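# Remove printer build plate and lay it flat nearby

## Task

Pull the thin, magnetically held build plate off the 3-D printer's heated bed and lay it flat on the printer's supporting surface, with the same face up as before, away from both the printer and its door. The printer must stay where it stands, and the other items next to and behind it must stay roughly where they were and the same way up. The result only counts if it holds without the robot's help. Finish by releasing the plate and moving the grippers away.

## Robot and tools

Robot: two identical 6-joint arms, left_arm and right_arm, each ending in a parallel two-finger gripper. Their bases sit at (0, +0.300, 0) m and (0, -0.300, 0) m in the scene frame, both unrotated (quat_wxyz 1,0,0,0). Scene frame: origin on the table top midway between the bases, +x pointing out over the table, +y toward left_arm's side, +z up. The arm names do not correspond to the left or right of any picture.

Gripper geometry: the fingers extend along the gripper's +z axis and close along its y axis. The reported hand point (link pinch) lies between the finger pads, roughly 1 cm short of the fingertips. Fully open, the pads are 0.094 m apart.

Tool execute_actions takes "actions", a list holding zero or one item, plus an optional "pictures" boolean. An empty list commands nothing and returns the state together with camera images. A motion item is {"rows": [...], "steps": n}: rows holds 1 to 15 rows, steps is 1 to 15 (default 15), and a motion needs at least 9 steps. Each row is one control step of 1/30 s; when rows run out, the final row is repeated. A wait item is {"steps": n} with n up to 300; it commands nothing, and the count starts from the previous result and includes your reply time. A refused call moves nothing.

Row layout: a single flat list of exactly 14 numbers covering both arms, even if only one arm should move. The first seven belong to left_arm and the last seven to right_arm. Within each group, in order: waist, shoulder, elbow, wrist pitch, wrist yaw, wrist roll (absolute target joint angles in radians, the same values that Joint positions reports), then gripper opening (absolute, from -1 closed to +1 fully open). Stated ranges in radians: waist -2.880..2.880, shoulder 0.000..3.142, elbow 0.000..3.019, wrist pitch -1.693..1.571, wrist yaw -1.571..1.571, wrist roll -2.094..2.094. A true end stop may differ from these by up to 0.019. The whole call is refused if any target exceeds a range end by more than 0.019 and is also further outside than the joint's current reading. Targets beyond the real stop are clipped to it, and the result then notes "joint sent to its limit", which may refer to an earlier motion that is still running. If that note is absent, it does not prove the joint has room left.

Speed: on each step the target passed to a joint stays within a fixed lead of its measured angle: waist 0.264, shoulder 0.32, elbow 0.276, wrist pitch 0.33, wrist yaw 0.186, wrist roll 0.522 rad. If the targets would put the gripper more than 70 mm from where it currently is, all joints are scaled back proportionally. Distant targets therefore take several actions. Between calls the arms keep heading toward the last row sent. They stop once motion has nearly ceased, including a stalled or very slow move, or once a HELD step occurs. After that, only a new action resumes travel or pressing. Fingers that are already moving do keep moving. Each result is captured 9 steps before its motion finishes, and those remaining steps run while you compose the next reply.

Result lines: the state line gives each gripper's end_effector_position (m) and end_effector_quat_wxyz in the scene frame. The printed position can be off, more so at long reach. Joint positions and Joint velocities list, per arm, the six joints (rad, rad/s) and then the pad gap (m, m/s). grip_measured reports the actual finger opening on the same -1..1 scale as your command. Each gripper's reading has its own fixed error of up to about 1 mm. "joint command not followed" means a clearance check altered or blocked some joint targets on certain steps, while the rest of the row still ran. HELD marks steps on which part or all of your row was not sent. MOTOR HOT appears from 85 °C. At 100 °C an OVER-TEMPERATURE FAULT occurs: that arm and its gripper go limp and it drops until it cools. Holding loads for a long time, including while you are thinking, raises the heat.

Gripping: away from the ends of the scale, the fingers move to the opening you command. To hold something, command an opening below grip_measured: about 0.03 below gives a firm hold, a smaller margin gives a lighter one. Pad force tops out near 50-62 N, lower on some grippers. Parts thinner than about 2 mm, which likely includes the build plate, receive less force the thinner they are. First contact can produce a brief force spike. Occasional disturbances may pull on a held part or shove loose objects.

zoom_image: camera (one of cam_high, cam_low, cam_left_wrist, cam_right_wrist) and region [x0, y0, x1, y1] in pixels from the top-left corner, no larger than 504x504. Replying without any tool call ends the run.

Cameras: all four are 504x504 and are calibrated in OpenCV pinhole+radial form, with T_world_to_cam mapping scene coordinates into each camera. cam_high sits near (-0.518, 0.285, 1.183) looking down. cam_low sits near (1.323, 0.167, 0.380) facing back toward the robot. The wrist cameras ride on the hands, and their poses are computed from joint readings. Expect small calibration errors of a few mm and degrees.

Cautions: keep the arms from hitting or pressing against each other, since that can end the scene. Do not knock anything off the table. Avoid drops, slips, slams, hard collisions and heavy pushing against the printer or the items near it. Once the plate rests unsupported, open the gripper and withdraw before finishing. Smooth, economical motion is preferred.

Each tool is called after "Emit:" by a JSON object that holds its "fn" and its "kwargs".

Reference images:

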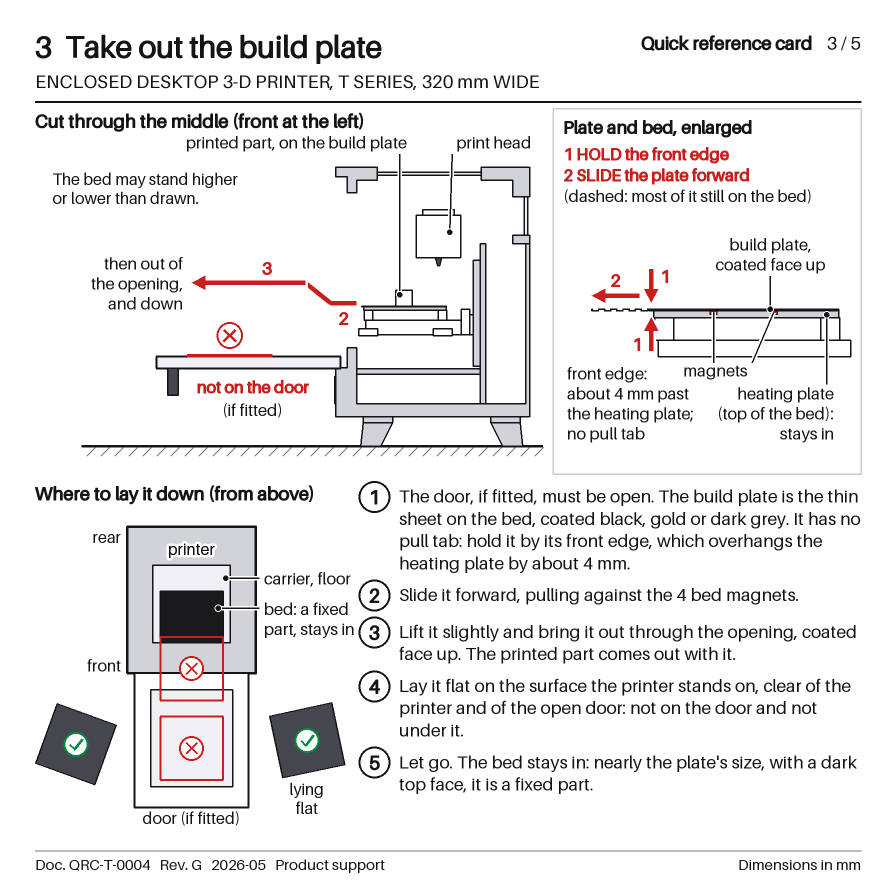

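## Session

Emit:
{"fn": "execute_actions", "kwargs": {"actions": []}}

Scene clock: 0.00 s of 4100.00 s.
left_arm: end_effector_position=(+0.5208, +0.3038, +0.4912) grip_measured=+1.000 end_effector_quat_wxyz=(+0.707, -0.004, +0.707, -0.006) | right_arm: end_effector_position=(+0.5163, -0.3074, +0.4839) grip_measured=+1.000 end_effector_quat_wxyz=(+0.700, +0.007, +0.714, -0.001)
Joint positions: left_arm=[ 0.014  1.051  1.046  0.006  0.017 -0.015  0.094] | right_arm=[-0.015  1.039  1.032 -0.011 -0.003  0.008  0.094]
Joint velocities: left_arm=[-0.005  0.005  0.002 -0.002  0.007  0.022  0.   ] | right_arm=[-0.015 -0.005 -0.007 -0.002  0.022 -0.081  0.   ]
Motor temperatures (°C, as the motors report them): left_arm=[27 26 26 27 28 27] | right_arm=[25 25 25 27 27 29]

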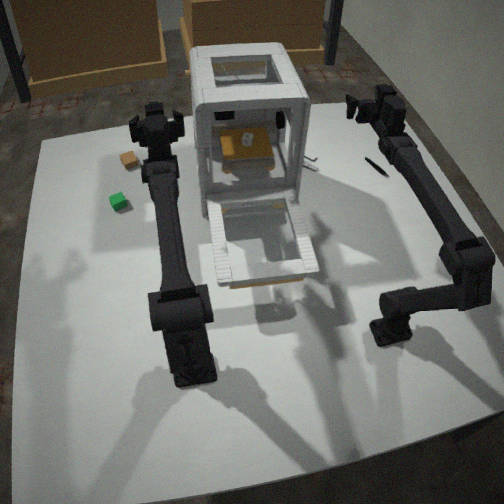

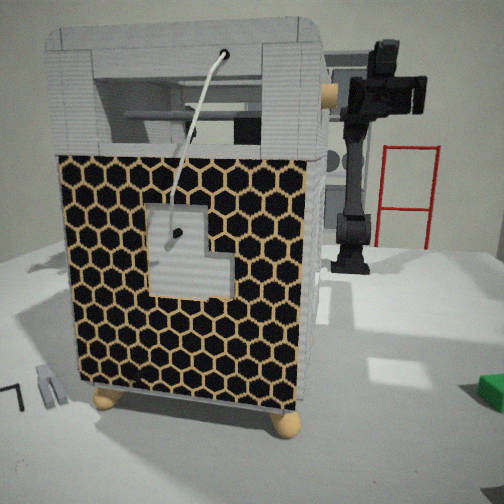

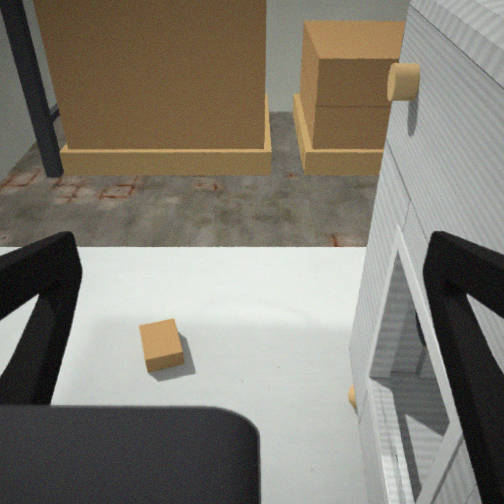

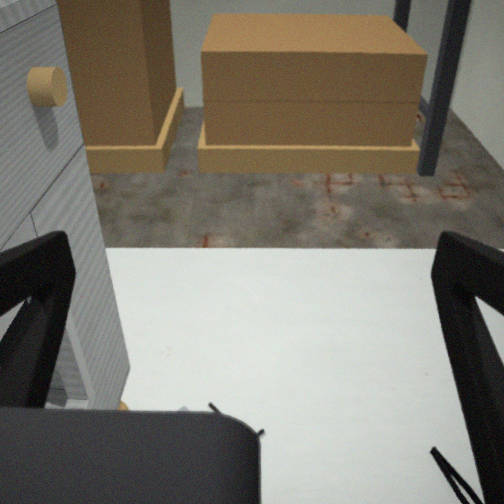

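Emit:
{"fn": "zoom_image", "kwargs": {"camera": "cam_high", "region": [170, 30, 340, 300]}}

Emit:
{"fn": "zoom_image", "kwargs": {"camera": "cam_high", "region": [195, 95, 315, 215]}}

Region (170, 30, 340, 300) of cam_high's 504x504 image, scaled by 1.867, with more detail than that image has; it fills the left 317 columns of this view, and the rest is white.

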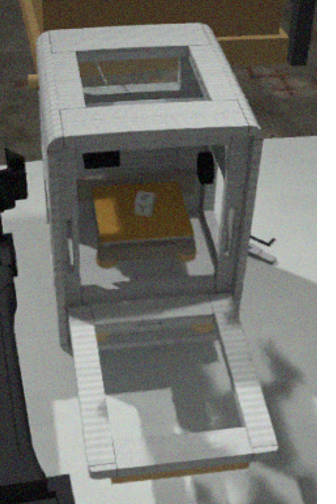

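Region (195, 95, 315, 215) of cam_high's 504x504 image, scaled by 4.200, with more detail than that image has.

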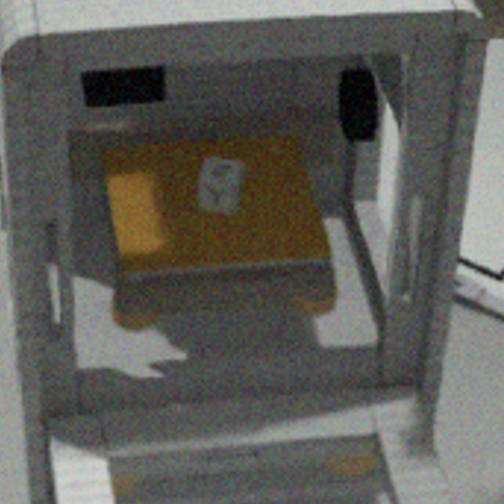

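Emit:
{"fn": "zoom_image", "kwargs": {"camera": "cam_high", "region": [100, 90, 220, 210]}}

Emit:
{"fn": "zoom_image", "kwargs": {"camera": "cam_high", "region": [300, 70, 420, 190]}}

Region (100, 90, 220, 210) of cam_high's 504x504 image, scaled by 4.200, with more detail than that image has.

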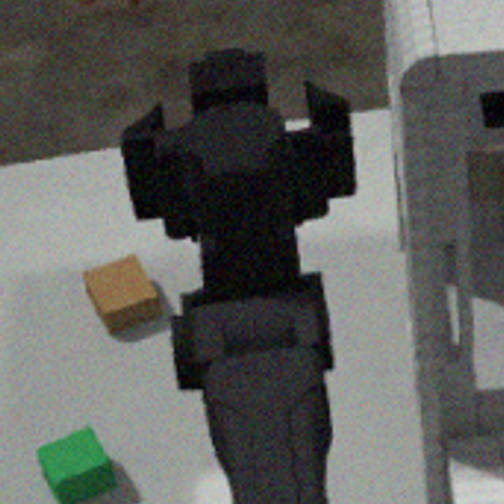

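Region (300, 70, 420, 190) of cam_high's 504x504 image, scaled by 4.200, with more detail than that image has.

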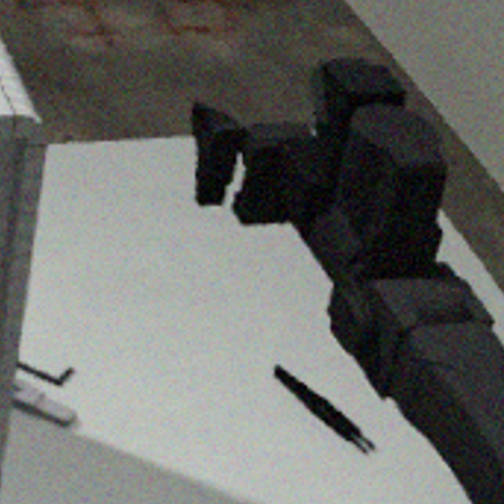

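Emit:
{"fn": "execute_actions", "kwargs": {"actions": [{"rows": [[-0.05, 1.0, 0.85, 0.15, 0.0, 0.0, 1, -0.015, 1.039, 1.032, -0.011, -0.003, 0.008, 1]], "steps": 15}]}}

Scene clock: 9.00 s of 4100.00 s.
left_arm: end_effector_position=(+0.4960, +0.2757, +0.4130) grip_measured=+1.000 end_effector_quat_wxyz=(+0.691, +0.013, +0.722, -0.021) | right_arm: end_effector_position=(+0.5163, -0.3074, +0.4839) grip_measured=+1.000 end_effector_quat_wxyz=(+0.700, +0.007, +0.714, -0.001)
Joint positions: left_arm=[-0.048  0.999  0.836  0.118  0.001 -0.013  0.094] | right_arm=[-0.015  1.039  1.032 -0.011 -0.003  0.008  0.094]
Joint velocities: left_arm=[-0.22   0.044 -0.501 -0.007 -0.022  0.007  0.   ] | right_arm=[ 0.005 -0.005 -0.017  0.007 -0.066  0.007  0.   ]
Motor temperatures (°C, as the motors report them): left_arm=[27 26 29 28 28 27] | right_arm=[25 25 28 27 27 29]
Steps of this call (steps 1 to 90: nothing new was sent; then 5.80 s passed at rest; steps 91 to 96: the first 6 steps of this action). Readings (joint positions):
91: left_arm=[0.010 1.048 1.025 0.035 0.008 -0.015] | right_arm=[-0.015 1.039 1.032 -0.011 -0.003 0.008]
92: left_arm=[0.001 1.033 0.982 0.086 0.002 -0.015] | right_arm=[-0.015 1.039 1.032 -0.011 -0.003 0.008]
94: left_arm=[-0.027 1.003 0.890 0.118 0.001 -0.014] | right_arm=[-0.015 1.039 1.032 -0.011 -0.003 0.008]
96: the state above

Emit:
{"fn": "execute_actions", "kwargs": {"actions": [{"rows": [
[-0.06, 1.0, 0.845, 0.155, 0.0, 0.0, 1, -0.015, 1.039, 1.032, -0.011, -0.003, 0.008, 1],
[-0.08, 1.005, 0.84, 0.165, -0.01, 0.0, 1, -0.015, 1.039, 1.032, -0.011, -0.003, 0.008, 1],
[-0.105, 1.01, 0.835, 0.175, -0.02, 0.0, 1, -0.015, 1.039, 1.032, -0.011, -0.003, 0.008, 1],
[-0.135, 1.015, 0.83, 0.185, -0.04, 0.0, 1, -0.015, 1.039, 1.032, -0.011, -0.003, 0.008, 1],
[-0.17, 1.02, 0.825, 0.195, -0.06, 0.0, 1, -0.015, 1.039, 1.032, -0.011, -0.003, 0.008, 1],
[-0.205, 1.03, 0.82, 0.21, -0.08, 0.0, 1, -0.015, 1.039, 1.032, -0.011, -0.003, 0.008, 1],
[-0.24, 1.04, 0.815, 0.225, -0.10, 0.0, 1, -0.015, 1.039, 1.032, -0.011, -0.003, 0.008, 1],
[-0.275, 1.05, 0.81, 0.24, -0.125, 0.0, 1, -0.015, 1.039, 1.032, -0.011, -0.003, 0.008, 1],
[-0.31, 1.06, 0.805, 0.255, -0.15, 0.0, 1, -0.015, 1.039, 1.032, -0.011, -0.003, 0.008, 1],
[-0.345, 1.07, 0.80, 0.27, -0.175, 0.0, 1, -0.015, 1.039, 1.032, -0.011, -0.003, 0.008, 1],
[-0.38, 1.08, 0.80, 0.28, -0.20, 0.0, 1, -0.015, 1.039, 1.032, -0.011, -0.003, 0.008, 1],
[-0.415, 1.09, 0.80, 0.29, -0.23, 0.0, 1, -0.015, 1.039, 1.032, -0.011, -0.003, 0.008, 1],
[-0.45, 1.10, 0.80, 0.30, -0.26, 0.0, 1, -0.015, 1.039, 1.032, -0.011, -0.003, 0.008, 1],
[-0.485, 1.115, 0.80, 0.315, -0.29, 0.0, 1, -0.015, 1.039, 1.032, -0.011, -0.003, 0.008, 1],
[-0.52, 1.13, 0.80, 0.33, -0.32, 0.0, 1, -0.015, 1.039, 1.032, -0.011, -0.003, 0.008, 1]
], "steps": 15}]}}

Emit:
{"fn": "execute_actions", "kwargs": {"actions": [{"rows": [
[-0.55, 1.145, 0.80, 0.345, -0.355, 0.0, 1, -0.015, 1.039, 1.032, -0.011, -0.003, 0.008, 1],
[-0.58, 1.16, 0.80, 0.36, -0.39, 0.0, 1, -0.015, 1.039, 1.032, -0.011, -0.003, 0.008, 1],
[-0.61, 1.175, 0.80, 0.375, -0.43, 0.0, 1, -0.015, 1.039, 1.032, -0.011, -0.003, 0.008, 1],
[-0.64, 1.19, 0.80, 0.39, -0.47, 0.0, 1, -0.015, 1.039, 1.032, -0.011, -0.003, 0.008, 1],
[-0.665, 1.205, 0.80, 0.405, -0.51, 0.0, 1, -0.015, 1.039, 1.032, -0.011, -0.003, 0.008, 1],
[-0.69, 1.22, 0.80, 0.42, -0.55, 0.0, 1, -0.015, 1.039, 1.032, -0.011, -0.003, 0.008, 1],
[-0.71, 1.235, 0.80, 0.435, -0.59, 0.0, 1, -0.015, 1.039, 1.032, -0.011, -0.003, 0.008, 1],
[-0.73, 1.25, 0.80, 0.45, -0.63, 0.0, 1, -0.015, 1.039, 1.032, -0.011, -0.003, 0.008, 1],
[-0.75, 1.262, 0.80, 0.462, -0.67, 0.0, 1, -0.015, 1.039, 1.032, -0.011, -0.003, 0.008, 1],
[-0.765, 1.273, 0.80, 0.473, -0.70, 0.0, 1, -0.015, 1.039, 1.032, -0.011, -0.003, 0.008, 1],
[-0.775, 1.282, 0.80, 0.482, -0.73, 0.0, 1, -0.015, 1.039, 1.032, -0.011, -0.003, 0.008, 1],
[-0.782, 1.289, 0.80, 0.49, -0.755, 0.0, 1, -0.015, 1.039, 1.032, -0.011, -0.003, 0.008, 1],
[-0.786, 1.294, 0.798, 0.496, -0.775, 0.0, 1, -0.015, 1.039, 1.032, -0.011, -0.003, 0.008, 1],
[-0.788, 1.297, 0.798, 0.499, -0.785, 0.0, 1, -0.015, 1.039, 1.032, -0.011, -0.003, 0.008, 1],
[-0.789, 1.2985, 0.798, 0.50, -0.789, 0.0, 1, -0.015, 1.039, 1.032, -0.011, -0.003, 0.008, 1]
], "steps": 15}]}}

Emit:
{"fn": "execute_actions", "kwargs": {"actions": [{"steps": 20}], "pictures": true}}

Scene clock: 11.07 s of 4100.00 s.
left_arm: end_effector_position=(+0.4944, +0.2529, +0.4106) grip_measured=+1.000 end_effector_quat_wxyz=(+0.699, +0.014, +0.715, -0.022) | right_arm: end_effector_position=(+0.5163, -0.3074, +0.4839) grip_measured=+1.000 end_effector_quat_wxyz=(+0.700, +0.007, +0.714, -0.001)
Joint positions: left_arm=[-0.117  1.003  0.818  0.162 -0.066 -0.012  0.094] | right_arm=[-0.015  1.039  1.032 -0.011 -0.003  0.008  0.094]
Joint velocities: left_arm=[-0.894  0.024  0.007  0.349 -0.623  0.022  0.   ] | right_arm=[ 0.005 -0.015  0.007  0.007 -0.037 -0.007  0.   ]
Motor temperatures (°C, as the motors report them): left_arm=[27 26 29 28 28 27] | right_arm=[25 25 28 27 27 29]
Steps of this call (steps 1 to 9: the last 9 steps of your previous action; steps 10 to 30: the robot went on to your last target; steps 31 to 56: nothing new was sent; steps 57 to 62: the first 6 steps of this action). Readings (joint positions):
57: left_arm=[-0.054 1.002 0.818 0.127 0.001 -0.012] | right_arm=[-0.015 1.039 1.032 -0.011 -0.003 0.008]
58: left_arm=[-0.055 1.002 0.818 0.130 -0.004 -0.012] | right_arm=[-0.015 1.039 1.032 -0.011 -0.003 0.008]
60: left_arm=[-0.072 1.002 0.818 0.142 -0.027 -0.012] | right_arm=[-0.015 1.039 1.032 -0.011 -0.003 0.008]
62: the state above

Scene clock: 11.57 s of 4100.00 s.
left_arm: end_effector_position=(+0.4649, +0.0561, +0.3627) grip_measured=+1.000 end_effector_quat_wxyz=(+0.702, +0.044, +0.709, -0.048) | right_arm: end_effector_position=(+0.5163, -0.3074, +0.4839) grip_measured=+1.000 end_effector_quat_wxyz=(+0.700, +0.007, +0.714, -0.001)
Joint positions: left_arm=[-0.644  1.177  0.8    0.365 -0.514 -0.011  0.094] | right_arm=[-0.015  1.039  1.032 -0.011 -0.003  0.008  0.094]
Joint velocities: left_arm=[-0.825  0.444  0.007  0.447 -0.974 -0.007  0.   ] | right_arm=[ 0.005 -0.005 -0.007 -0.002 -0.066 -0.051  0.   ]
Motor temperatures (°C, as the motors report them): left_arm=[27 26 29 28 28 27] | right_arm=[25 25 28 27 27 29]
Steps of this call (steps 1 to 9: the last 9 steps of your previous action; steps 10 to 15: the first 6 steps of this action). Readings (joint positions):
10: left_arm=[-0.494 1.097 0.801 0.293 -0.325 -0.012] | right_arm=[-0.015 1.039 1.032 -0.011 -0.003 0.008]
11: left_arm=[-0.526 1.113 0.800 0.307 -0.358 -0.012] | right_arm=[-0.015 1.039 1.032 -0.011 -0.003 0.008]
13: left_arm=[-0.587 1.146 0.800 0.336 -0.435 -0.012] | right_arm=[-0.015 1.039 1.032 -0.011 -0.003 0.008]
15: the state above

Scene clock: 12.23 s of 4100.00 s.
left_arm: end_effector_position=(+0.4461, +0.0203, +0.3300) grip_measured=+1.000 end_effector_quat_wxyz=(+0.704, +0.002, +0.711, -0.002) | right_arm: end_effector_position=(+0.5163, -0.3074, +0.4839) grip_measured=+1.000 end_effector_quat_wxyz=(+0.700, +0.007, +0.714, -0.001)
Joint positions: left_arm=[-0.792  1.284  0.794  0.476 -0.787 -0.011  0.094] | right_arm=[-0.015  1.039  1.032 -0.011 -0.003  0.008  0.094]
Joint velocities: left_arm=[-0.024  0.005 -0.002 -0.002 -0.066 -0.11   0.   ] | right_arm=[ 0.005 -0.005 -0.007  0.012 -0.022 -0.037  0.   ]
Motor temperatures (°C, as the motors report them): left_arm=[27 26 29 28 28 27] | right_arm=[25 25 28 27 27 29]
Kept back: nothing.
Steps of this call (steps 1 to 9: the last 9 steps of your previous action; steps 10 to 20: the robot went on to your last target). Readings (joint positions):
1: left_arm=[-0.670 1.192 0.800 0.380 -0.554 -0.011] | right_arm=[-0.015 1.039 1.032 -0.011 -0.003 0.008]
2: left_arm=[-0.694 1.207 0.800 0.396 -0.593 -0.011] | right_arm=[-0.015 1.039 1.032 -0.011 -0.003 0.008]
4: left_arm=[-0.736 1.234 0.800 0.423 -0.669 -0.011] | right_arm=[-0.015 1.039 1.032 -0.011 -0.003 0.008]
8: left_arm=[-0.787 1.274 0.798 0.462 -0.769 -0.011] | right_arm=[-0.015 1.039 1.032 -0.011 -0.003 0.008]
20: the state above
camera_calibration (this result's frames):
cam_left_wrist: T_world_to_cam=[[0.00602172, -0.999938, 0.00932342, 0.0134096], [-0.595926, -0.0110755, -0.802963, 0.533625], [0.803017, -0.000720849, -0.595956, -0.0372122], [0, 0, 0, 1]] pos_world=[0.347802, 0.0192921, 0.40618]

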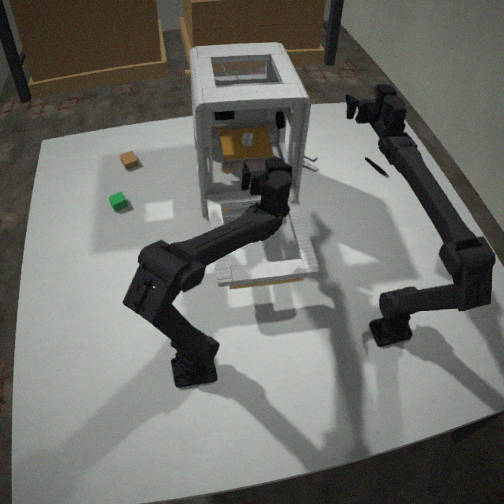

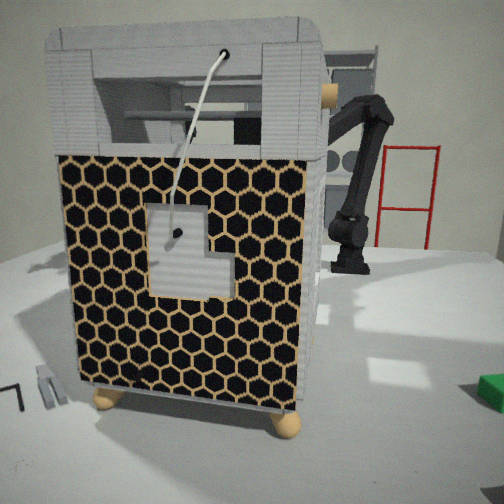

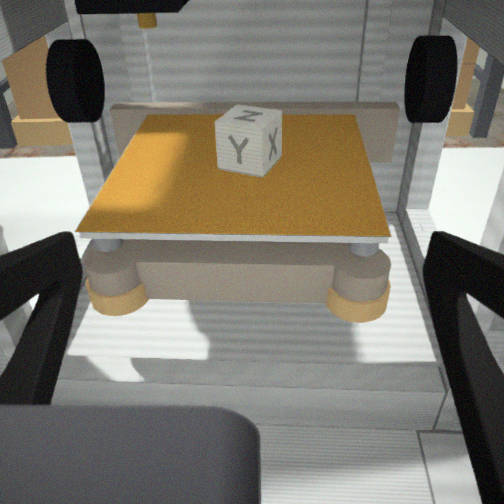

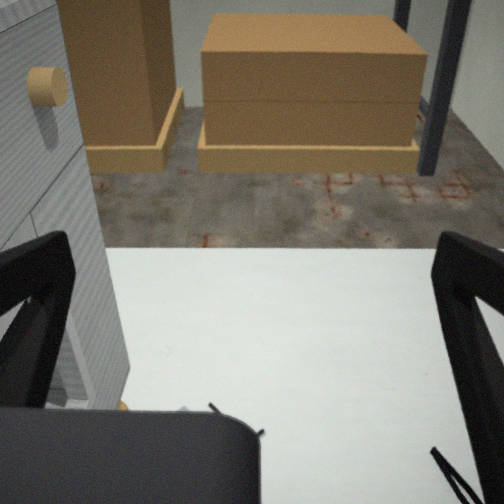

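Emit:
{"fn": "zoom_image", "kwargs": {"camera": "cam_left_wrist", "region": [60, 90, 260, 290]}}

Emit:
{"fn": "zoom_image", "kwargs": {"camera": "cam_left_wrist", "region": [240, 90, 440, 290]}}

Region (60, 90, 260, 290) of cam_left_wrist's 504x504 image, scaled by 2.520, with more detail than that image has.

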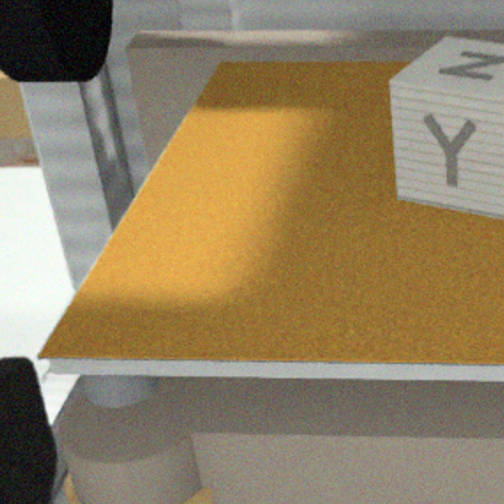

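Region (240, 90, 440, 290) of cam_left_wrist's 504x504 image, scaled by 2.520, with more detail than that image has.

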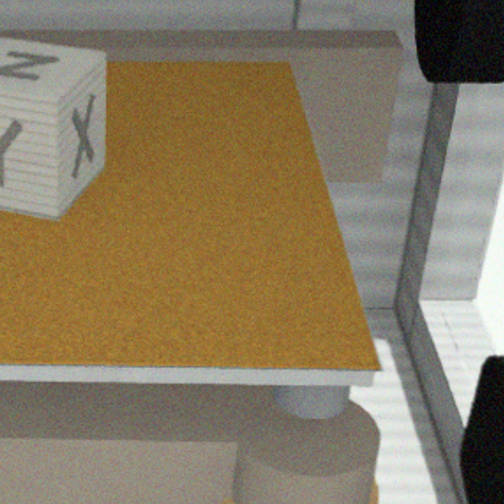

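Emit:
{"fn": "execute_actions", "kwargs": {"actions": [{"rows": [
[-0.787, 1.302, 0.795, 0.506, -0.785, 0.03, 0.95, -0.015, 1.039, 1.032, -0.011, -0.003, 0.008, 1],
[-0.785, 1.306, 0.792, 0.513, -0.781, 0.07, 0.9, -0.015, 1.039, 1.032, -0.011, -0.003, 0.008, 1],
[-0.782, 1.31, 0.789, 0.52, -0.776, 0.12, 0.85, -0.015, 1.039, 1.032, -0.011, -0.003, 0.008, 1],
[-0.779, 1.314, 0.786, 0.528, -0.771, 0.175, 0.8, -0.015, 1.039, 1.032, -0.011, -0.003, 0.008, 1],
[-0.776, 1.318, 0.783, 0.536, -0.766, 0.23, 0.75, -0.015, 1.039, 1.032, -0.011, -0.003, 0.008, 1],
[-0.773, 1.323, 0.78, 0.544, -0.761, 0.29, 0.7, -0.015, 1.039, 1.032, -0.011, -0.003, 0.008, 1],
[-0.770, 1.328, 0.777, 0.552, -0.756, 0.35, 0.65, -0.015, 1.039, 1.032, -0.011, -0.003, 0.008, 1],
[-0.767, 1.333, 0.774, 0.56, -0.751, 0.41, 0.6, -0.015, 1.039, 1.032, -0.011, -0.003, 0.008, 1],
[-0.764, 1.338, 0.771, 0.568, -0.746, 0.47, 0.55, -0.015, 1.039, 1.032, -0.011, -0.003, 0.008, 1],
[-0.761, 1.343, 0.768, 0.576, -0.741, 0.53, 0.5, -0.015, 1.039, 1.032, -0.011, -0.003, 0.008, 1],
[-0.758, 1.348, 0.765, 0.585, -0.736, 0.59, 0.45, -0.015, 1.039, 1.032, -0.011, -0.003, 0.008, 1],
[-0.755, 1.353, 0.762, 0.594, -0.731, 0.65, 0.4, -0.015, 1.039, 1.032, -0.011, -0.003, 0.008, 1],
[-0.752, 1.358, 0.759, 0.603, -0.726, 0.71, 0.35, -0.015, 1.039, 1.032, -0.011, -0.003, 0.008, 1],
[-0.749, 1.363, 0.756, 0.612, -0.721, 0.77, 0.3, -0.015, 1.039, 1.032, -0.011, -0.003, 0.008, 1],
[-0.746, 1.368, 0.753, 0.621, -0.716, 0.83, 0.25, -0.015, 1.039, 1.032, -0.011, -0.003, 0.008, 1]
], "steps": 15}]}}

Emit:
{"fn": "execute_actions", "kwargs": {"actions": [{"rows": [
[-0.743, 1.373, 0.75, 0.63, -0.711, 0.89, 0.2, -0.015, 1.039, 1.032, -0.011, -0.003, 0.008, 1],
[-0.740, 1.378, 0.747, 0.639, -0.706, 0.95, 0.15, -0.015, 1.039, 1.032, -0.011, -0.003, 0.008, 1],
[-0.737, 1.383, 0.744, 0.648, -0.701, 1.01, 0.1, -0.015, 1.039, 1.032, -0.011, -0.003, 0.008, 1],
[-0.734, 1.388, 0.741, 0.657, -0.696, 1.07, 0.05, -0.015, 1.039, 1.032, -0.011, -0.003, 0.008, 1],
[-0.731, 1.393, 0.738, 0.666, -0.691, 1.13, 0.0, -0.015, 1.039, 1.032, -0.011, -0.003, 0.008, 1],
[-0.728, 1.398, 0.735, 0.675, -0.686, 1.19, -0.05, -0.015, 1.039, 1.032, -0.011, -0.003, 0.008, 1],
[-0.725, 1.403, 0.732, 0.684, -0.681, 1.25, -0.1, -0.015, 1.039, 1.032, -0.011, -0.003, 0.008, 1],
[-0.722, 1.408, 0.729, 0.693, -0.676, 1.31, -0.15, -0.015, 1.039, 1.032, -0.011, -0.003, 0.008, 1],
[-0.719, 1.413, 0.726, 0.702, -0.671, 1.37, -0.2, -0.015, 1.039, 1.032, -0.011, -0.003, 0.008, 1],
[-0.716, 1.417, 0.723, 0.711, -0.666, 1.43, -0.25, -0.015, 1.039, 1.032, -0.011, -0.003, 0.008, 1],
[-0.714, 1.421, 0.72, 0.72, -0.661, 1.48, -0.3, -0.015, 1.039, 1.032, -0.011, -0.003, 0.008, 1],
[-0.712, 1.424, 0.717, 0.727, -0.656, 1.52, -0.33, -0.015, 1.039, 1.032, -0.011, -0.003, 0.008, 1],
[-0.710, 1.426, 0.714, 0.733, -0.652, 1.55, -0.36, -0.015, 1.039, 1.032, -0.011, -0.003, 0.008, 1],
[-0.709, 1.428, 0.712, 0.736, -0.649, 1.565, -0.36, -0.015, 1.039, 1.032, -0.011, -0.003, 0.008, 1],
[-0.708, 1.429, 0.71, 0.738, -0.648, 1.571, -0.36, -0.015, 1.039, 1.032, -0.011, -0.003, 0.008, 1]
], "steps": 15}]}}

Emit:
{"fn": "execute_actions", "kwargs": {"actions": [{"steps": 22}], "pictures": true}}

Scene clock: 18.03 s of 4100.00 s.
left_arm: end_effector_position=(+0.4468, +0.0190, +0.3311) grip_measured=+0.725 end_effector_quat_wxyz=(+0.708, +0.047, +0.704, +0.032) | right_arm: end_effector_position=(+0.5163, -0.3074, +0.4839) grip_measured=+1.000 end_effector_quat_wxyz=(+0.700, +0.007, +0.714, -0.001)
Joint positions: left_arm=[-0.788  1.287  0.787  0.507 -0.767  0.116  0.081] | right_arm=[-0.015  1.039  1.032 -0.011 -0.003  0.008  0.094]
Joint velocities: left_arm=[ 0.073  0.063 -0.056  0.242  0.095  1.062 -0.047] | right_arm=[ 0.005 -0.005 -0.007  0.007 -0.007 -0.007  0.   ]
Motor temperatures (°C, as the motors report them): left_arm=[27 27 29 28 28 27] | right_arm=[25 25 29 27 27 29]
Steps of this call (steps 1 to 15: the robot went on to your last target; steps 16 to 90: nothing new was sent; then 2.60 s passed at rest; steps 91 to 96: the first 6 steps of this action). Readings (joint positions):
91: left_arm=[-0.792 1.284 0.794 0.477 -0.787 -0.007] | right_arm=[-0.015 1.039 1.032 -0.011 -0.003 0.008]
92: left_arm=[-0.792 1.284 0.793 0.480 -0.785 0.004] | right_arm=[-0.015 1.039 1.032 -0.011 -0.003 0.008]
94: left_arm=[-0.792 1.285 0.791 0.492 -0.777 0.048] | right_arm=[-0.015 1.039 1.032 -0.011 -0.003 0.008]
96: the state above

Scene clock: 18.53 s of 4100.00 s.
left_arm: end_effector_position=(+0.4627, +0.0244, +0.2919) grip_measured=-0.025 end_effector_quat_wxyz=(+0.642, +0.330, +0.624, +0.300) | right_arm: end_effector_position=(+0.5163, -0.3074, +0.4839) grip_measured=+1.000 end_effector_quat_wxyz=(+0.700, +0.007, +0.714, -0.001)
Joint positions: left_arm=[-0.742  1.367  0.739  0.632 -0.692  0.928  0.046] | right_arm=[-0.015  1.039  1.032 -0.011 -0.003  0.008  0.094]
Joint velocities: left_arm=[ 0.073  0.132 -0.081  0.252  0.125  1.722 -0.048] | right_arm=[ 0.015 -0.005 -0.017 -0.007  0.022  0.051  0.   ]
Motor temperatures (°C, as the motors report them): left_arm=[27 27 29 28 28 27] | right_arm=[25 25 29 27 27 29]
Steps of this call (steps 1 to 9: the last 9 steps of your previous action; steps 10 to 15: the first 6 steps of this action). Readings (joint positions):
10: left_arm=[-0.756 1.342 0.754 0.588 -0.717 0.634] | right_arm=[-0.015 1.039 1.032 -0.011 -0.003 0.008]
11: left_arm=[-0.753 1.347 0.751 0.597 -0.712 0.693] | right_arm=[-0.015 1.039 1.032 -0.011 -0.003 0.008]
13: left_arm=[-0.747 1.358 0.745 0.614 -0.703 0.810] | right_arm=[-0.015 1.039 1.032 -0.011 -0.003 0.008]
15: the state above

Scene clock: 19.27 s of 4100.00 s.
left_arm: end_effector_position=(+0.4686, +0.0307, +0.2715) grip_measured=-0.358 end_effector_quat_wxyz=(+0.525, +0.506, +0.488, +0.479) | right_arm: end_effector_position=(+0.5163, -0.3074, +0.4839) grip_measured=+1.000 end_effector_quat_wxyz=(+0.700, +0.007, +0.714, -0.001)
Joint positions: left_arm=[-0.714  1.408  0.707  0.713 -0.65   1.551  0.03 ] | right_arm=[-0.015  1.039  1.032 -0.011 -0.003  0.008  0.094]
Joint velocities: left_arm=[-0.005 -0.005  0.007 -0.017  0.037  0.081 -0.001] | right_arm=[-0.015  0.005 -0.017 -0.022 -0.081 -0.037  0.   ]
Motor temperatures (°C, as the motors report them): left_arm=[27 27 29 28 28 27] | right_arm=[25 25 29 27 27 29]
Kept back: nothing.
Steps of this call (steps 1 to 9: the last 9 steps of your previous action; steps 10 to 22: the robot went on to your last target). Readings (joint positions):
1: left_arm=[-0.739 1.371 0.737 0.642 -0.687 0.987] | right_arm=[-0.015 1.039 1.032 -0.011 -0.003 0.008]
2: left_arm=[-0.736 1.376 0.734 0.651 -0.682 1.047] | right_arm=[-0.015 1.039 1.032 -0.011 -0.003 0.008]
4: left_arm=[-0.730 1.384 0.729 0.669 -0.672 1.166] | right_arm=[-0.015 1.039 1.032 -0.011 -0.003 0.008]
8: left_arm=[-0.719 1.400 0.717 0.701 -0.654 1.374] | right_arm=[-0.015 1.039 1.032 -0.011 -0.003 0.008]
22: the state above
camera_calibration (this result's frames):
cam_left_wrist: T_world_to_cam=[[0.0191105, -0.0380111, -0.999095, 0.262338], [-0.534329, 0.844215, -0.0423392, 0.238468], [0.84506, 0.534655, -0.00417708, -0.286938], [0, 0, 0, 1]] pos_world=[0.364887, -0.0379335, 0.270999]

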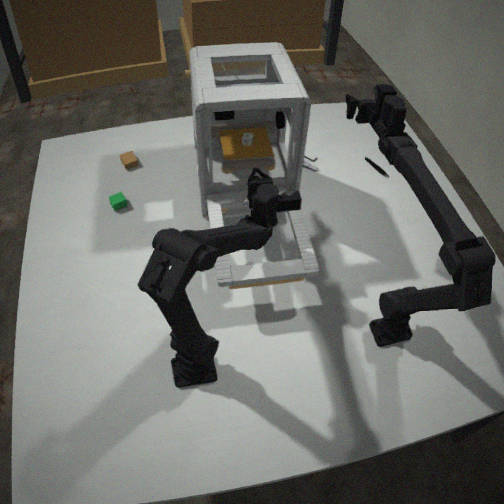

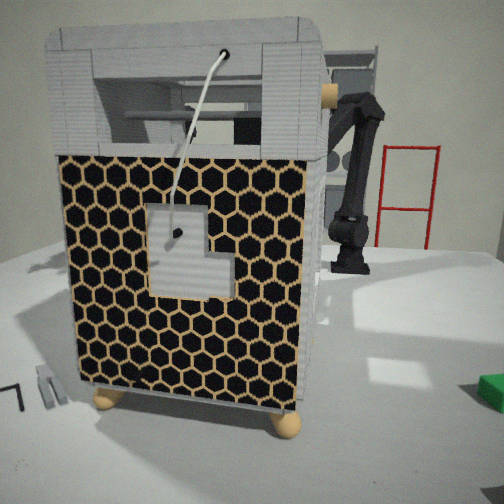

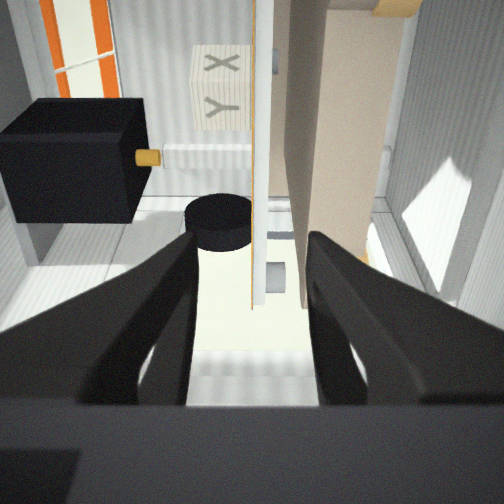

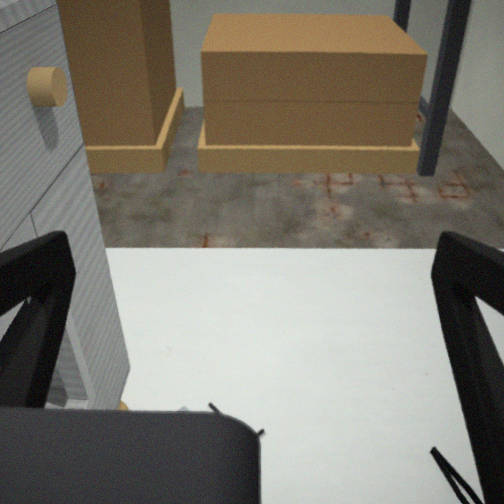

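Emit:
{"fn": "zoom_image", "kwargs": {"camera": "cam_left_wrist", "region": [180, 190, 330, 340]}}

Emit:
{"fn": "zoom_image", "kwargs": {"camera": "cam_left_wrist", "region": [190, 0, 330, 140]}}

Region (180, 190, 330, 340) of cam_left_wrist's 504x504 image, scaled by 3.360, with more detail than that image has.

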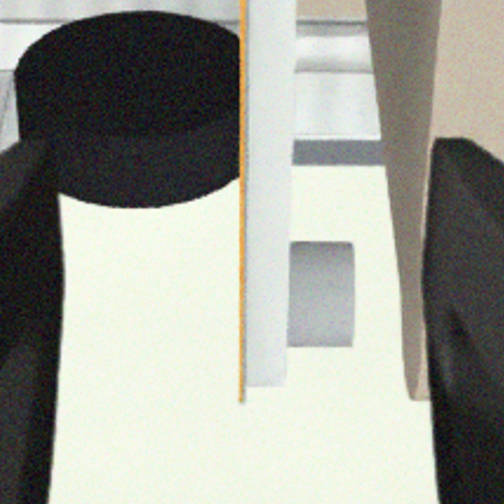

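Region (190, 0, 330, 140) of cam_left_wrist's 504x504 image, scaled by 3.600, with more detail than that image has.

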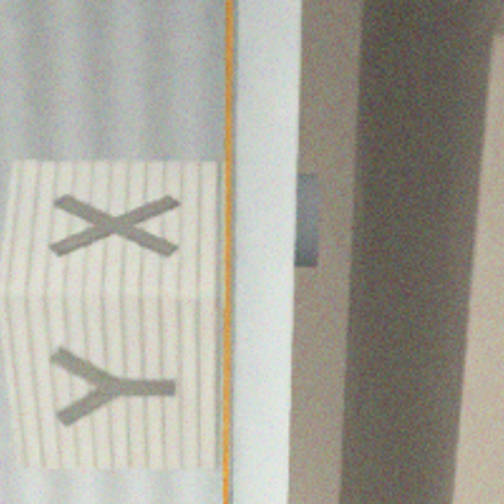

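Emit:
{"fn": "execute_actions", "kwargs": {"actions": [{"rows": [
[-0.706, 1.432, 0.716, 0.738, -0.646, 1.571, -0.36, -0.015, 1.039, 1.032, -0.011, -0.003, 0.008, 1],
[-0.703, 1.436, 0.721, 0.738, -0.643, 1.571, -0.38, -0.015, 1.039, 1.032, -0.011, -0.003, 0.008, 1],
[-0.699, 1.442, 0.727, 0.737, -0.639, 1.571, -0.40, -0.015, 1.039, 1.032, -0.011, -0.003, 0.008, 1],
[-0.695, 1.448, 0.734, 0.737, -0.635, 1.571, -0.42, -0.015, 1.039, 1.032, -0.011, -0.003, 0.008, 1],
[-0.690, 1.455, 0.741, 0.736, -0.630, 1.571, -0.44, -0.015, 1.039, 1.032, -0.011, -0.003, 0.008, 1],
[-0.685, 1.462, 0.749, 0.736, -0.625, 1.571, -0.46, -0.015, 1.039, 1.032, -0.011, -0.003, 0.008, 1],
[-0.680, 1.469, 0.757, 0.735, -0.620, 1.571, -0.48, -0.015, 1.039, 1.032, -0.011, -0.003, 0.008, 1],
[-0.675, 1.476, 0.765, 0.735, -0.615, 1.571, -0.50, -0.015, 1.039, 1.032, -0.011, -0.003, 0.008, 1],
[-0.670, 1.483, 0.773, 0.734, -0.610, 1.571, -0.52, -0.015, 1.039, 1.032, -0.011, -0.003, 0.008, 1],
[-0.665, 1.490, 0.781, 0.734, -0.605, 1.571, -0.54, -0.015, 1.039, 1.032, -0.011, -0.003, 0.008, 1],
[-0.661, 1.496, 0.788, 0.733, -0.601, 1.571, -0.56, -0.015, 1.039, 1.032, -0.011, -0.003, 0.008, 1],
[-0.657, 1.502, 0.794, 0.733, -0.597, 1.571, -0.58, -0.015, 1.039, 1.032, -0.011, -0.003, 0.008, 1],
[-0.654, 1.506, 0.799, 0.732, -0.594, 1.571, -0.60, -0.015, 1.039, 1.032, -0.011, -0.003, 0.008, 1],
[-0.652, 1.509, 0.802, 0.732, -0.592, 1.571, -0.60, -0.015, 1.039, 1.032, -0.011, -0.003, 0.008, 1],
[-0.651, 1.510, 0.804, 0.732, -0.591, 1.571, -0.60, -0.015, 1.039, 1.032, -0.011, -0.003, 0.008, 1]
], "steps": 15}]}}

Emit:
{"fn": "execute_actions", "kwargs": {"actions": [{"steps": 22}], "pictures": true}}

Scene clock: 22.37 s of 4100.00 s.
left_arm: end_effector_position=(+0.4718, +0.0306, +0.2665) grip_measured=-0.449 end_effector_quat_wxyz=(+0.522, +0.514, +0.484, +0.478) | right_arm: end_effector_position=(+0.5163, -0.3074, +0.4839) grip_measured=+1.000 end_effector_quat_wxyz=(+0.700, +0.007, +0.714, -0.001)
Joint positions: left_arm=[-0.706  1.418  0.707  0.714 -0.631  1.559  0.026] | right_arm=[-0.015  1.039  1.032 -0.011 -0.003  0.008  0.094]
Joint velocities: left_arm=[ 0.112  0.142 -0.007 -0.002  0.125 -0.037 -0.019] | right_arm=[-0.005 -0.005  0.002 -0.002  0.081 -0.081  0.   ]
Motor temperatures (°C, as the motors report them): left_arm=[27 27 29 28 28 27] | right_arm=[25 25 29 27 27 29]
Steps of this call (steps 1 to 30: the robot went on to your last target; steps 31 to 87: nothing new was sent; steps 88 to 93: the first 6 steps of this action). Readings (joint positions):
88: left_arm=[-0.714 1.408 0.707 0.713 -0.650 1.559] | right_arm=[-0.015 1.039 1.032 -0.011 -0.003 0.008]
89: left_arm=[-0.714 1.408 0.707 0.713 -0.647 1.559] | right_arm=[-0.015 1.039 1.032 -0.011 -0.003 0.008]
91: left_arm=[-0.712 1.411 0.707 0.713 -0.640 1.559] | right_arm=[-0.015 1.039 1.032 -0.011 -0.003 0.008]
93: the state above

Scene clock: 23.10 s of 4100.00 s.
left_arm: end_effector_position=(+0.5026, +0.0348, +0.2539) grip_measured=-0.598 end_effector_quat_wxyz=(+0.512, +0.519, +0.488, +0.480) | right_arm: end_effector_position=(+0.5163, -0.3074, +0.4839) grip_measured=+1.000 end_effector_quat_wxyz=(+0.700, +0.007, +0.714, -0.001)
Joint positions: left_arm=[-0.655  1.491  0.759  0.714 -0.593  1.559  0.019] | right_arm=[-0.015  1.039  1.032 -0.011 -0.003  0.008  0.094]
Joint velocities: left_arm=[-0.005  0.015 -0.002 -0.007 -0.095  0.022  0.001] | right_arm=[-0.005 -0.005 -0.007 -0.007  0.022  0.007  0.   ]
Motor temperatures (°C, as the motors report them): left_arm=[27 27 29 28 28 27] | right_arm=[25 25 29 27 27 29]
Kept back: nothing.
Steps of this call (steps 1 to 9: the last 9 steps of your previous action; steps 10 to 22: the robot went on to your last target). Readings (joint positions):
1: left_arm=[-0.701 1.424 0.708 0.714 -0.626 1.559] | right_arm=[-0.015 1.039 1.032 -0.011 -0.003 0.008]
2: left_arm=[-0.696 1.432 0.709 0.714 -0.621 1.559] | right_arm=[-0.015 1.039 1.032 -0.011 -0.003 0.008]
4: left_arm=[-0.684 1.450 0.716 0.714 -0.611 1.559] | right_arm=[-0.015 1.039 1.032 -0.011 -0.003 0.008]
8: left_arm=[-0.663 1.483 0.743 0.714 -0.597 1.559] | right_arm=[-0.015 1.039 1.032 -0.011 -0.003 0.008]
22: the state above
camera_calibration (this result's frames):
cam_left_wrist: T_world_to_cam=[[-0.00431306, -0.0102119, -0.999939, 0.255215], [-0.537132, 0.843475, -0.00629723, 0.244734], [0.843487, 0.537071, -0.00912311, -0.31597], [0, 0, 0, 1]] pos_world=[0.399072, -0.0341219, 0.253858]

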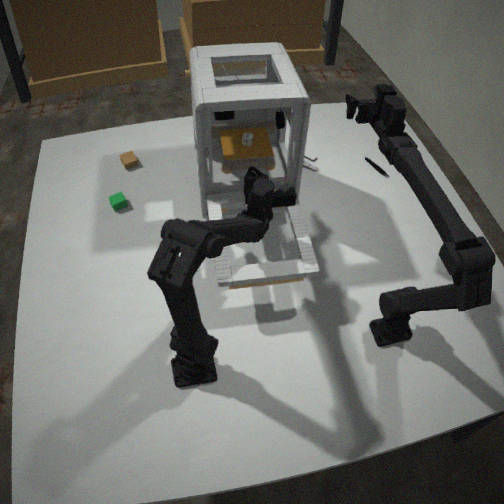

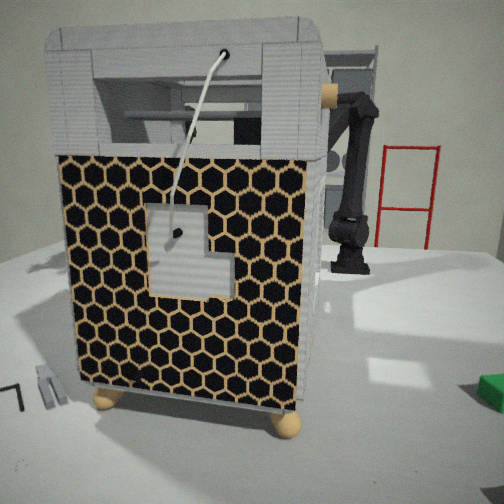

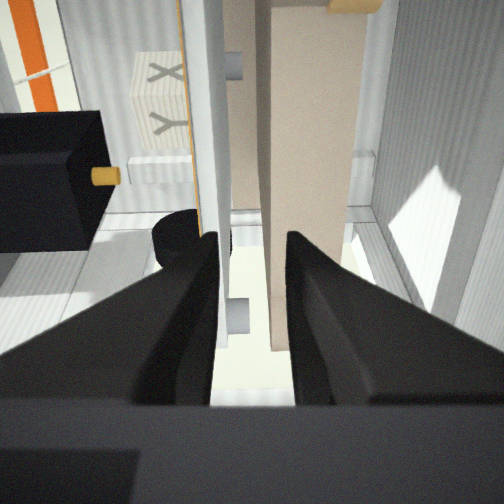

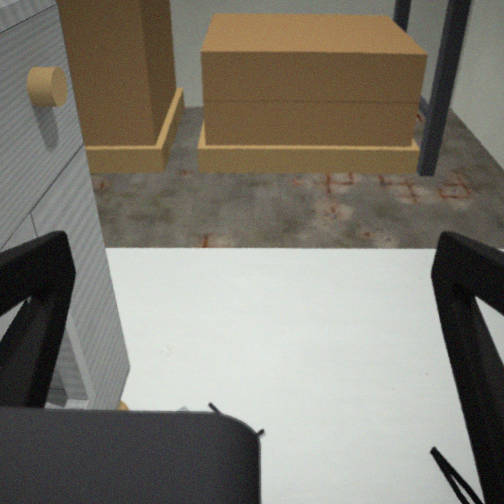

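Emit:
{"fn": "zoom_image", "kwargs": {"camera": "cam_left_wrist", "region": [150, 120, 310, 280]}}

Region (150, 120, 310, 280) of cam_left_wrist's 504x504 image, scaled by 3.150, with more detail than that image has.

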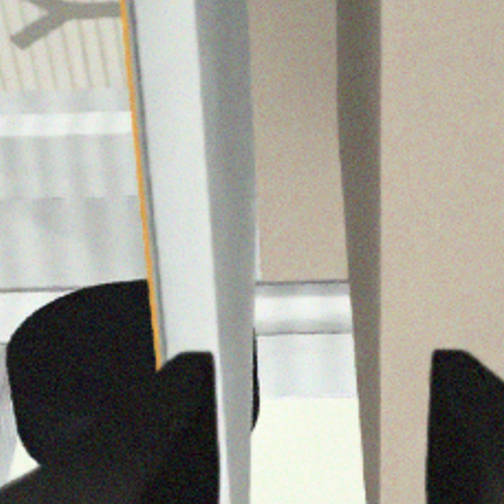

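Emit:
{"fn": "execute_actions", "kwargs": {"actions": [{"rows": [
[-0.651, 1.510, 0.808, 0.732, -0.591, 1.571, -0.60, -0.015, 1.039, 1.032, -0.011, -0.003, 0.008, 1],
[-0.651, 1.510, 0.812, 0.732, -0.591, 1.571, -0.60, -0.015, 1.039, 1.032, -0.011, -0.003, 0.008, 1],
[-0.651, 1.510, 0.816, 0.732, -0.591, 1.571, -0.60, -0.015, 1.039, 1.032, -0.011, -0.003, 0.008, 1],
[-0.651, 1.510, 0.820, 0.732, -0.591, 1.571, -0.60, -0.015, 1.039, 1.032, -0.011, -0.003, 0.008, 1],
[-0.651, 1.510, 0.824, 0.732, -0.591, 1.571, -0.60, -0.015, 1.039, 1.032, -0.011, -0.003, 0.008, 1],
[-0.651, 1.510, 0.828, 0.732, -0.591, 1.571, -0.60, -0.015, 1.039, 1.032, -0.011, -0.003, 0.008, 1],
[-0.651, 1.510, 0.832, 0.732, -0.591, 1.571, -0.60, -0.015, 1.039, 1.032, -0.011, -0.003, 0.008, 1],
[-0.651, 1.510, 0.835, 0.732, -0.591, 1.571, -0.60, -0.015, 1.039, 1.032, -0.011, -0.003, 0.008, 1],
[-0.651, 1.510, 0.838, 0.732, -0.591, 1.571, -0.60, -0.015, 1.039, 1.032, -0.011, -0.003, 0.008, 1]
], "steps": 12}]}}

Emit:
{"fn": "execute_actions", "kwargs": {"actions": [{"steps": 22}], "pictures": true}}

Scene clock: 24.63 s of 4100.00 s.
left_arm: end_effector_position=(+0.5029, +0.0346, +0.2546) grip_measured=-0.598 end_effector_quat_wxyz=(+0.512, +0.518, +0.488, +0.480) | right_arm: end_effector_position=(+0.5163, -0.3074, +0.4839) grip_measured=+1.000 end_effector_quat_wxyz=(+0.700, +0.007, +0.714, -0.001)
Joint positions: left_arm=[-0.655  1.491  0.76   0.714 -0.593  1.559  0.019] | right_arm=[-0.015  1.039  1.032 -0.011 -0.003  0.008  0.094]
Joint velocities: left_arm=[ 0.005 -0.005  0.037 -0.017 -0.037  0.037 -0.001] | right_arm=[-0.005 -0.005 -0.007 -0.002 -0.022  0.022  0.   ]
Motor temperatures (°C, as the motors report them): left_arm=[27 27 30 28 28 27] | right_arm=[25 25 29 27 27 29]
Steps of this call (steps 1 to 15: the robot went on to your last target; steps 16 to 43: nothing new was sent; steps 44 to 46: the first 3 steps of this action). Readings (joint positions):
44: left_arm=[-0.655 1.491 0.759 0.714 -0.593 1.559] | right_arm=[-0.015 1.039 1.032 -0.011 -0.003 0.008]
45: left_arm=[-0.655 1.491 0.759 0.714 -0.593 1.559] | right_arm=[-0.015 1.039 1.032 -0.011 -0.003 0.008]
46: the state above

Scene clock: 25.37 s of 4100.00 s.
left_arm: end_effector_position=(+0.5097, +0.0294, +0.2718) grip_measured=-0.598 end_effector_quat_wxyz=(+0.524, +0.506, +0.486, +0.482) | right_arm: end_effector_position=(+0.5163, -0.3074, +0.4839) grip_measured=+1.000 end_effector_quat_wxyz=(+0.700, +0.007, +0.714, -0.001)
Joint positions: left_arm=[-0.655  1.491  0.794  0.714 -0.593  1.559  0.019] | right_arm=[-0.015  1.039  1.032 -0.011 -0.003  0.008  0.094]
Joint velocities: left_arm=[-0.005 -0.024  0.002 -0.012  0.007 -0.037  0.001] | right_arm=[-0.015 -0.005 -0.012  0.002  0.007  0.022  0.   ]
Motor temperatures (°C, as the motors report them): left_arm=[27 27 30 28 28 27] | right_arm=[25 25 29 27 27 29]
Kept back: nothing.
Steps of this call (steps 1 to 9: the last 9 steps of your previous action; steps 10 to 22: the robot went on to your last target). Readings (joint positions):
1: left_arm=[-0.655 1.491 0.762 0.714 -0.593 1.559] | right_arm=[-0.015 1.039 1.032 -0.011 -0.003 0.008]
2: left_arm=[-0.655 1.491 0.765 0.714 -0.593 1.559] | right_arm=[-0.015 1.039 1.032 -0.011 -0.003 0.008]
4: left_arm=[-0.655 1.491 0.773 0.714 -0.593 1.559] | right_arm=[-0.015 1.039 1.032 -0.011 -0.003 0.008]
8: left_arm=[-0.655 1.491 0.790 0.714 -0.593 1.559] | right_arm=[-0.015 1.039 1.032 -0.011 -0.003 0.008]
22: the state above
camera_calibration (this result's frames):
cam_left_wrist: T_world_to_cam=[[0.0238219, -0.0318048, -0.99921, 0.259202], [-0.536485, 0.842979, -0.0396221, 0.261944], [0.843573, 0.537005, 0.00301858, -0.322191], [0, 0, 0, 1]] pos_world=[0.406146, -0.0395514, 0.270348]

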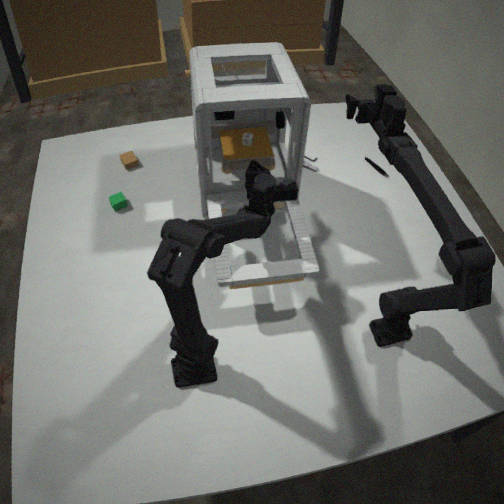

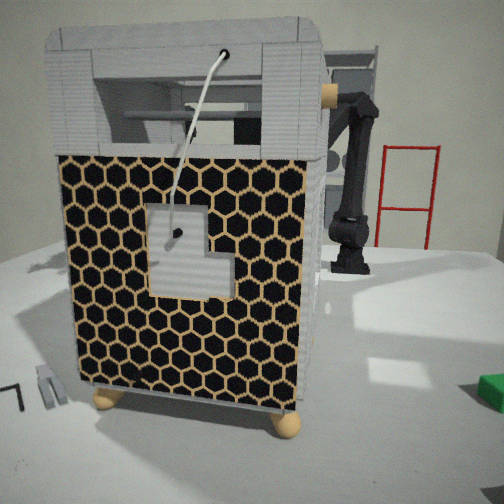

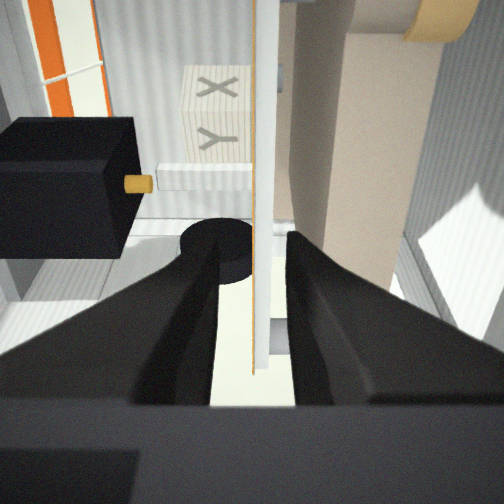

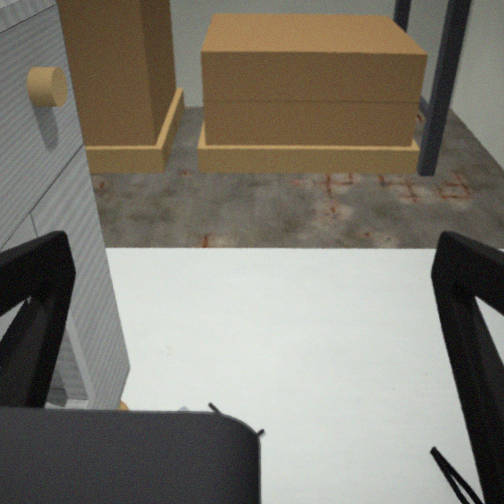

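Emit:
{"fn": "zoom_image", "kwargs": {"camera": "cam_left_wrist", "region": [200, 200, 310, 310]}}

Region (200, 200, 310, 310) of cam_left_wrist's 504x504 image, scaled by 4.582, with more detail than that image has.

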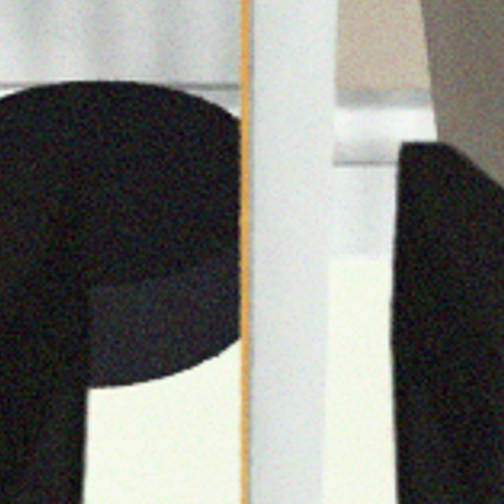

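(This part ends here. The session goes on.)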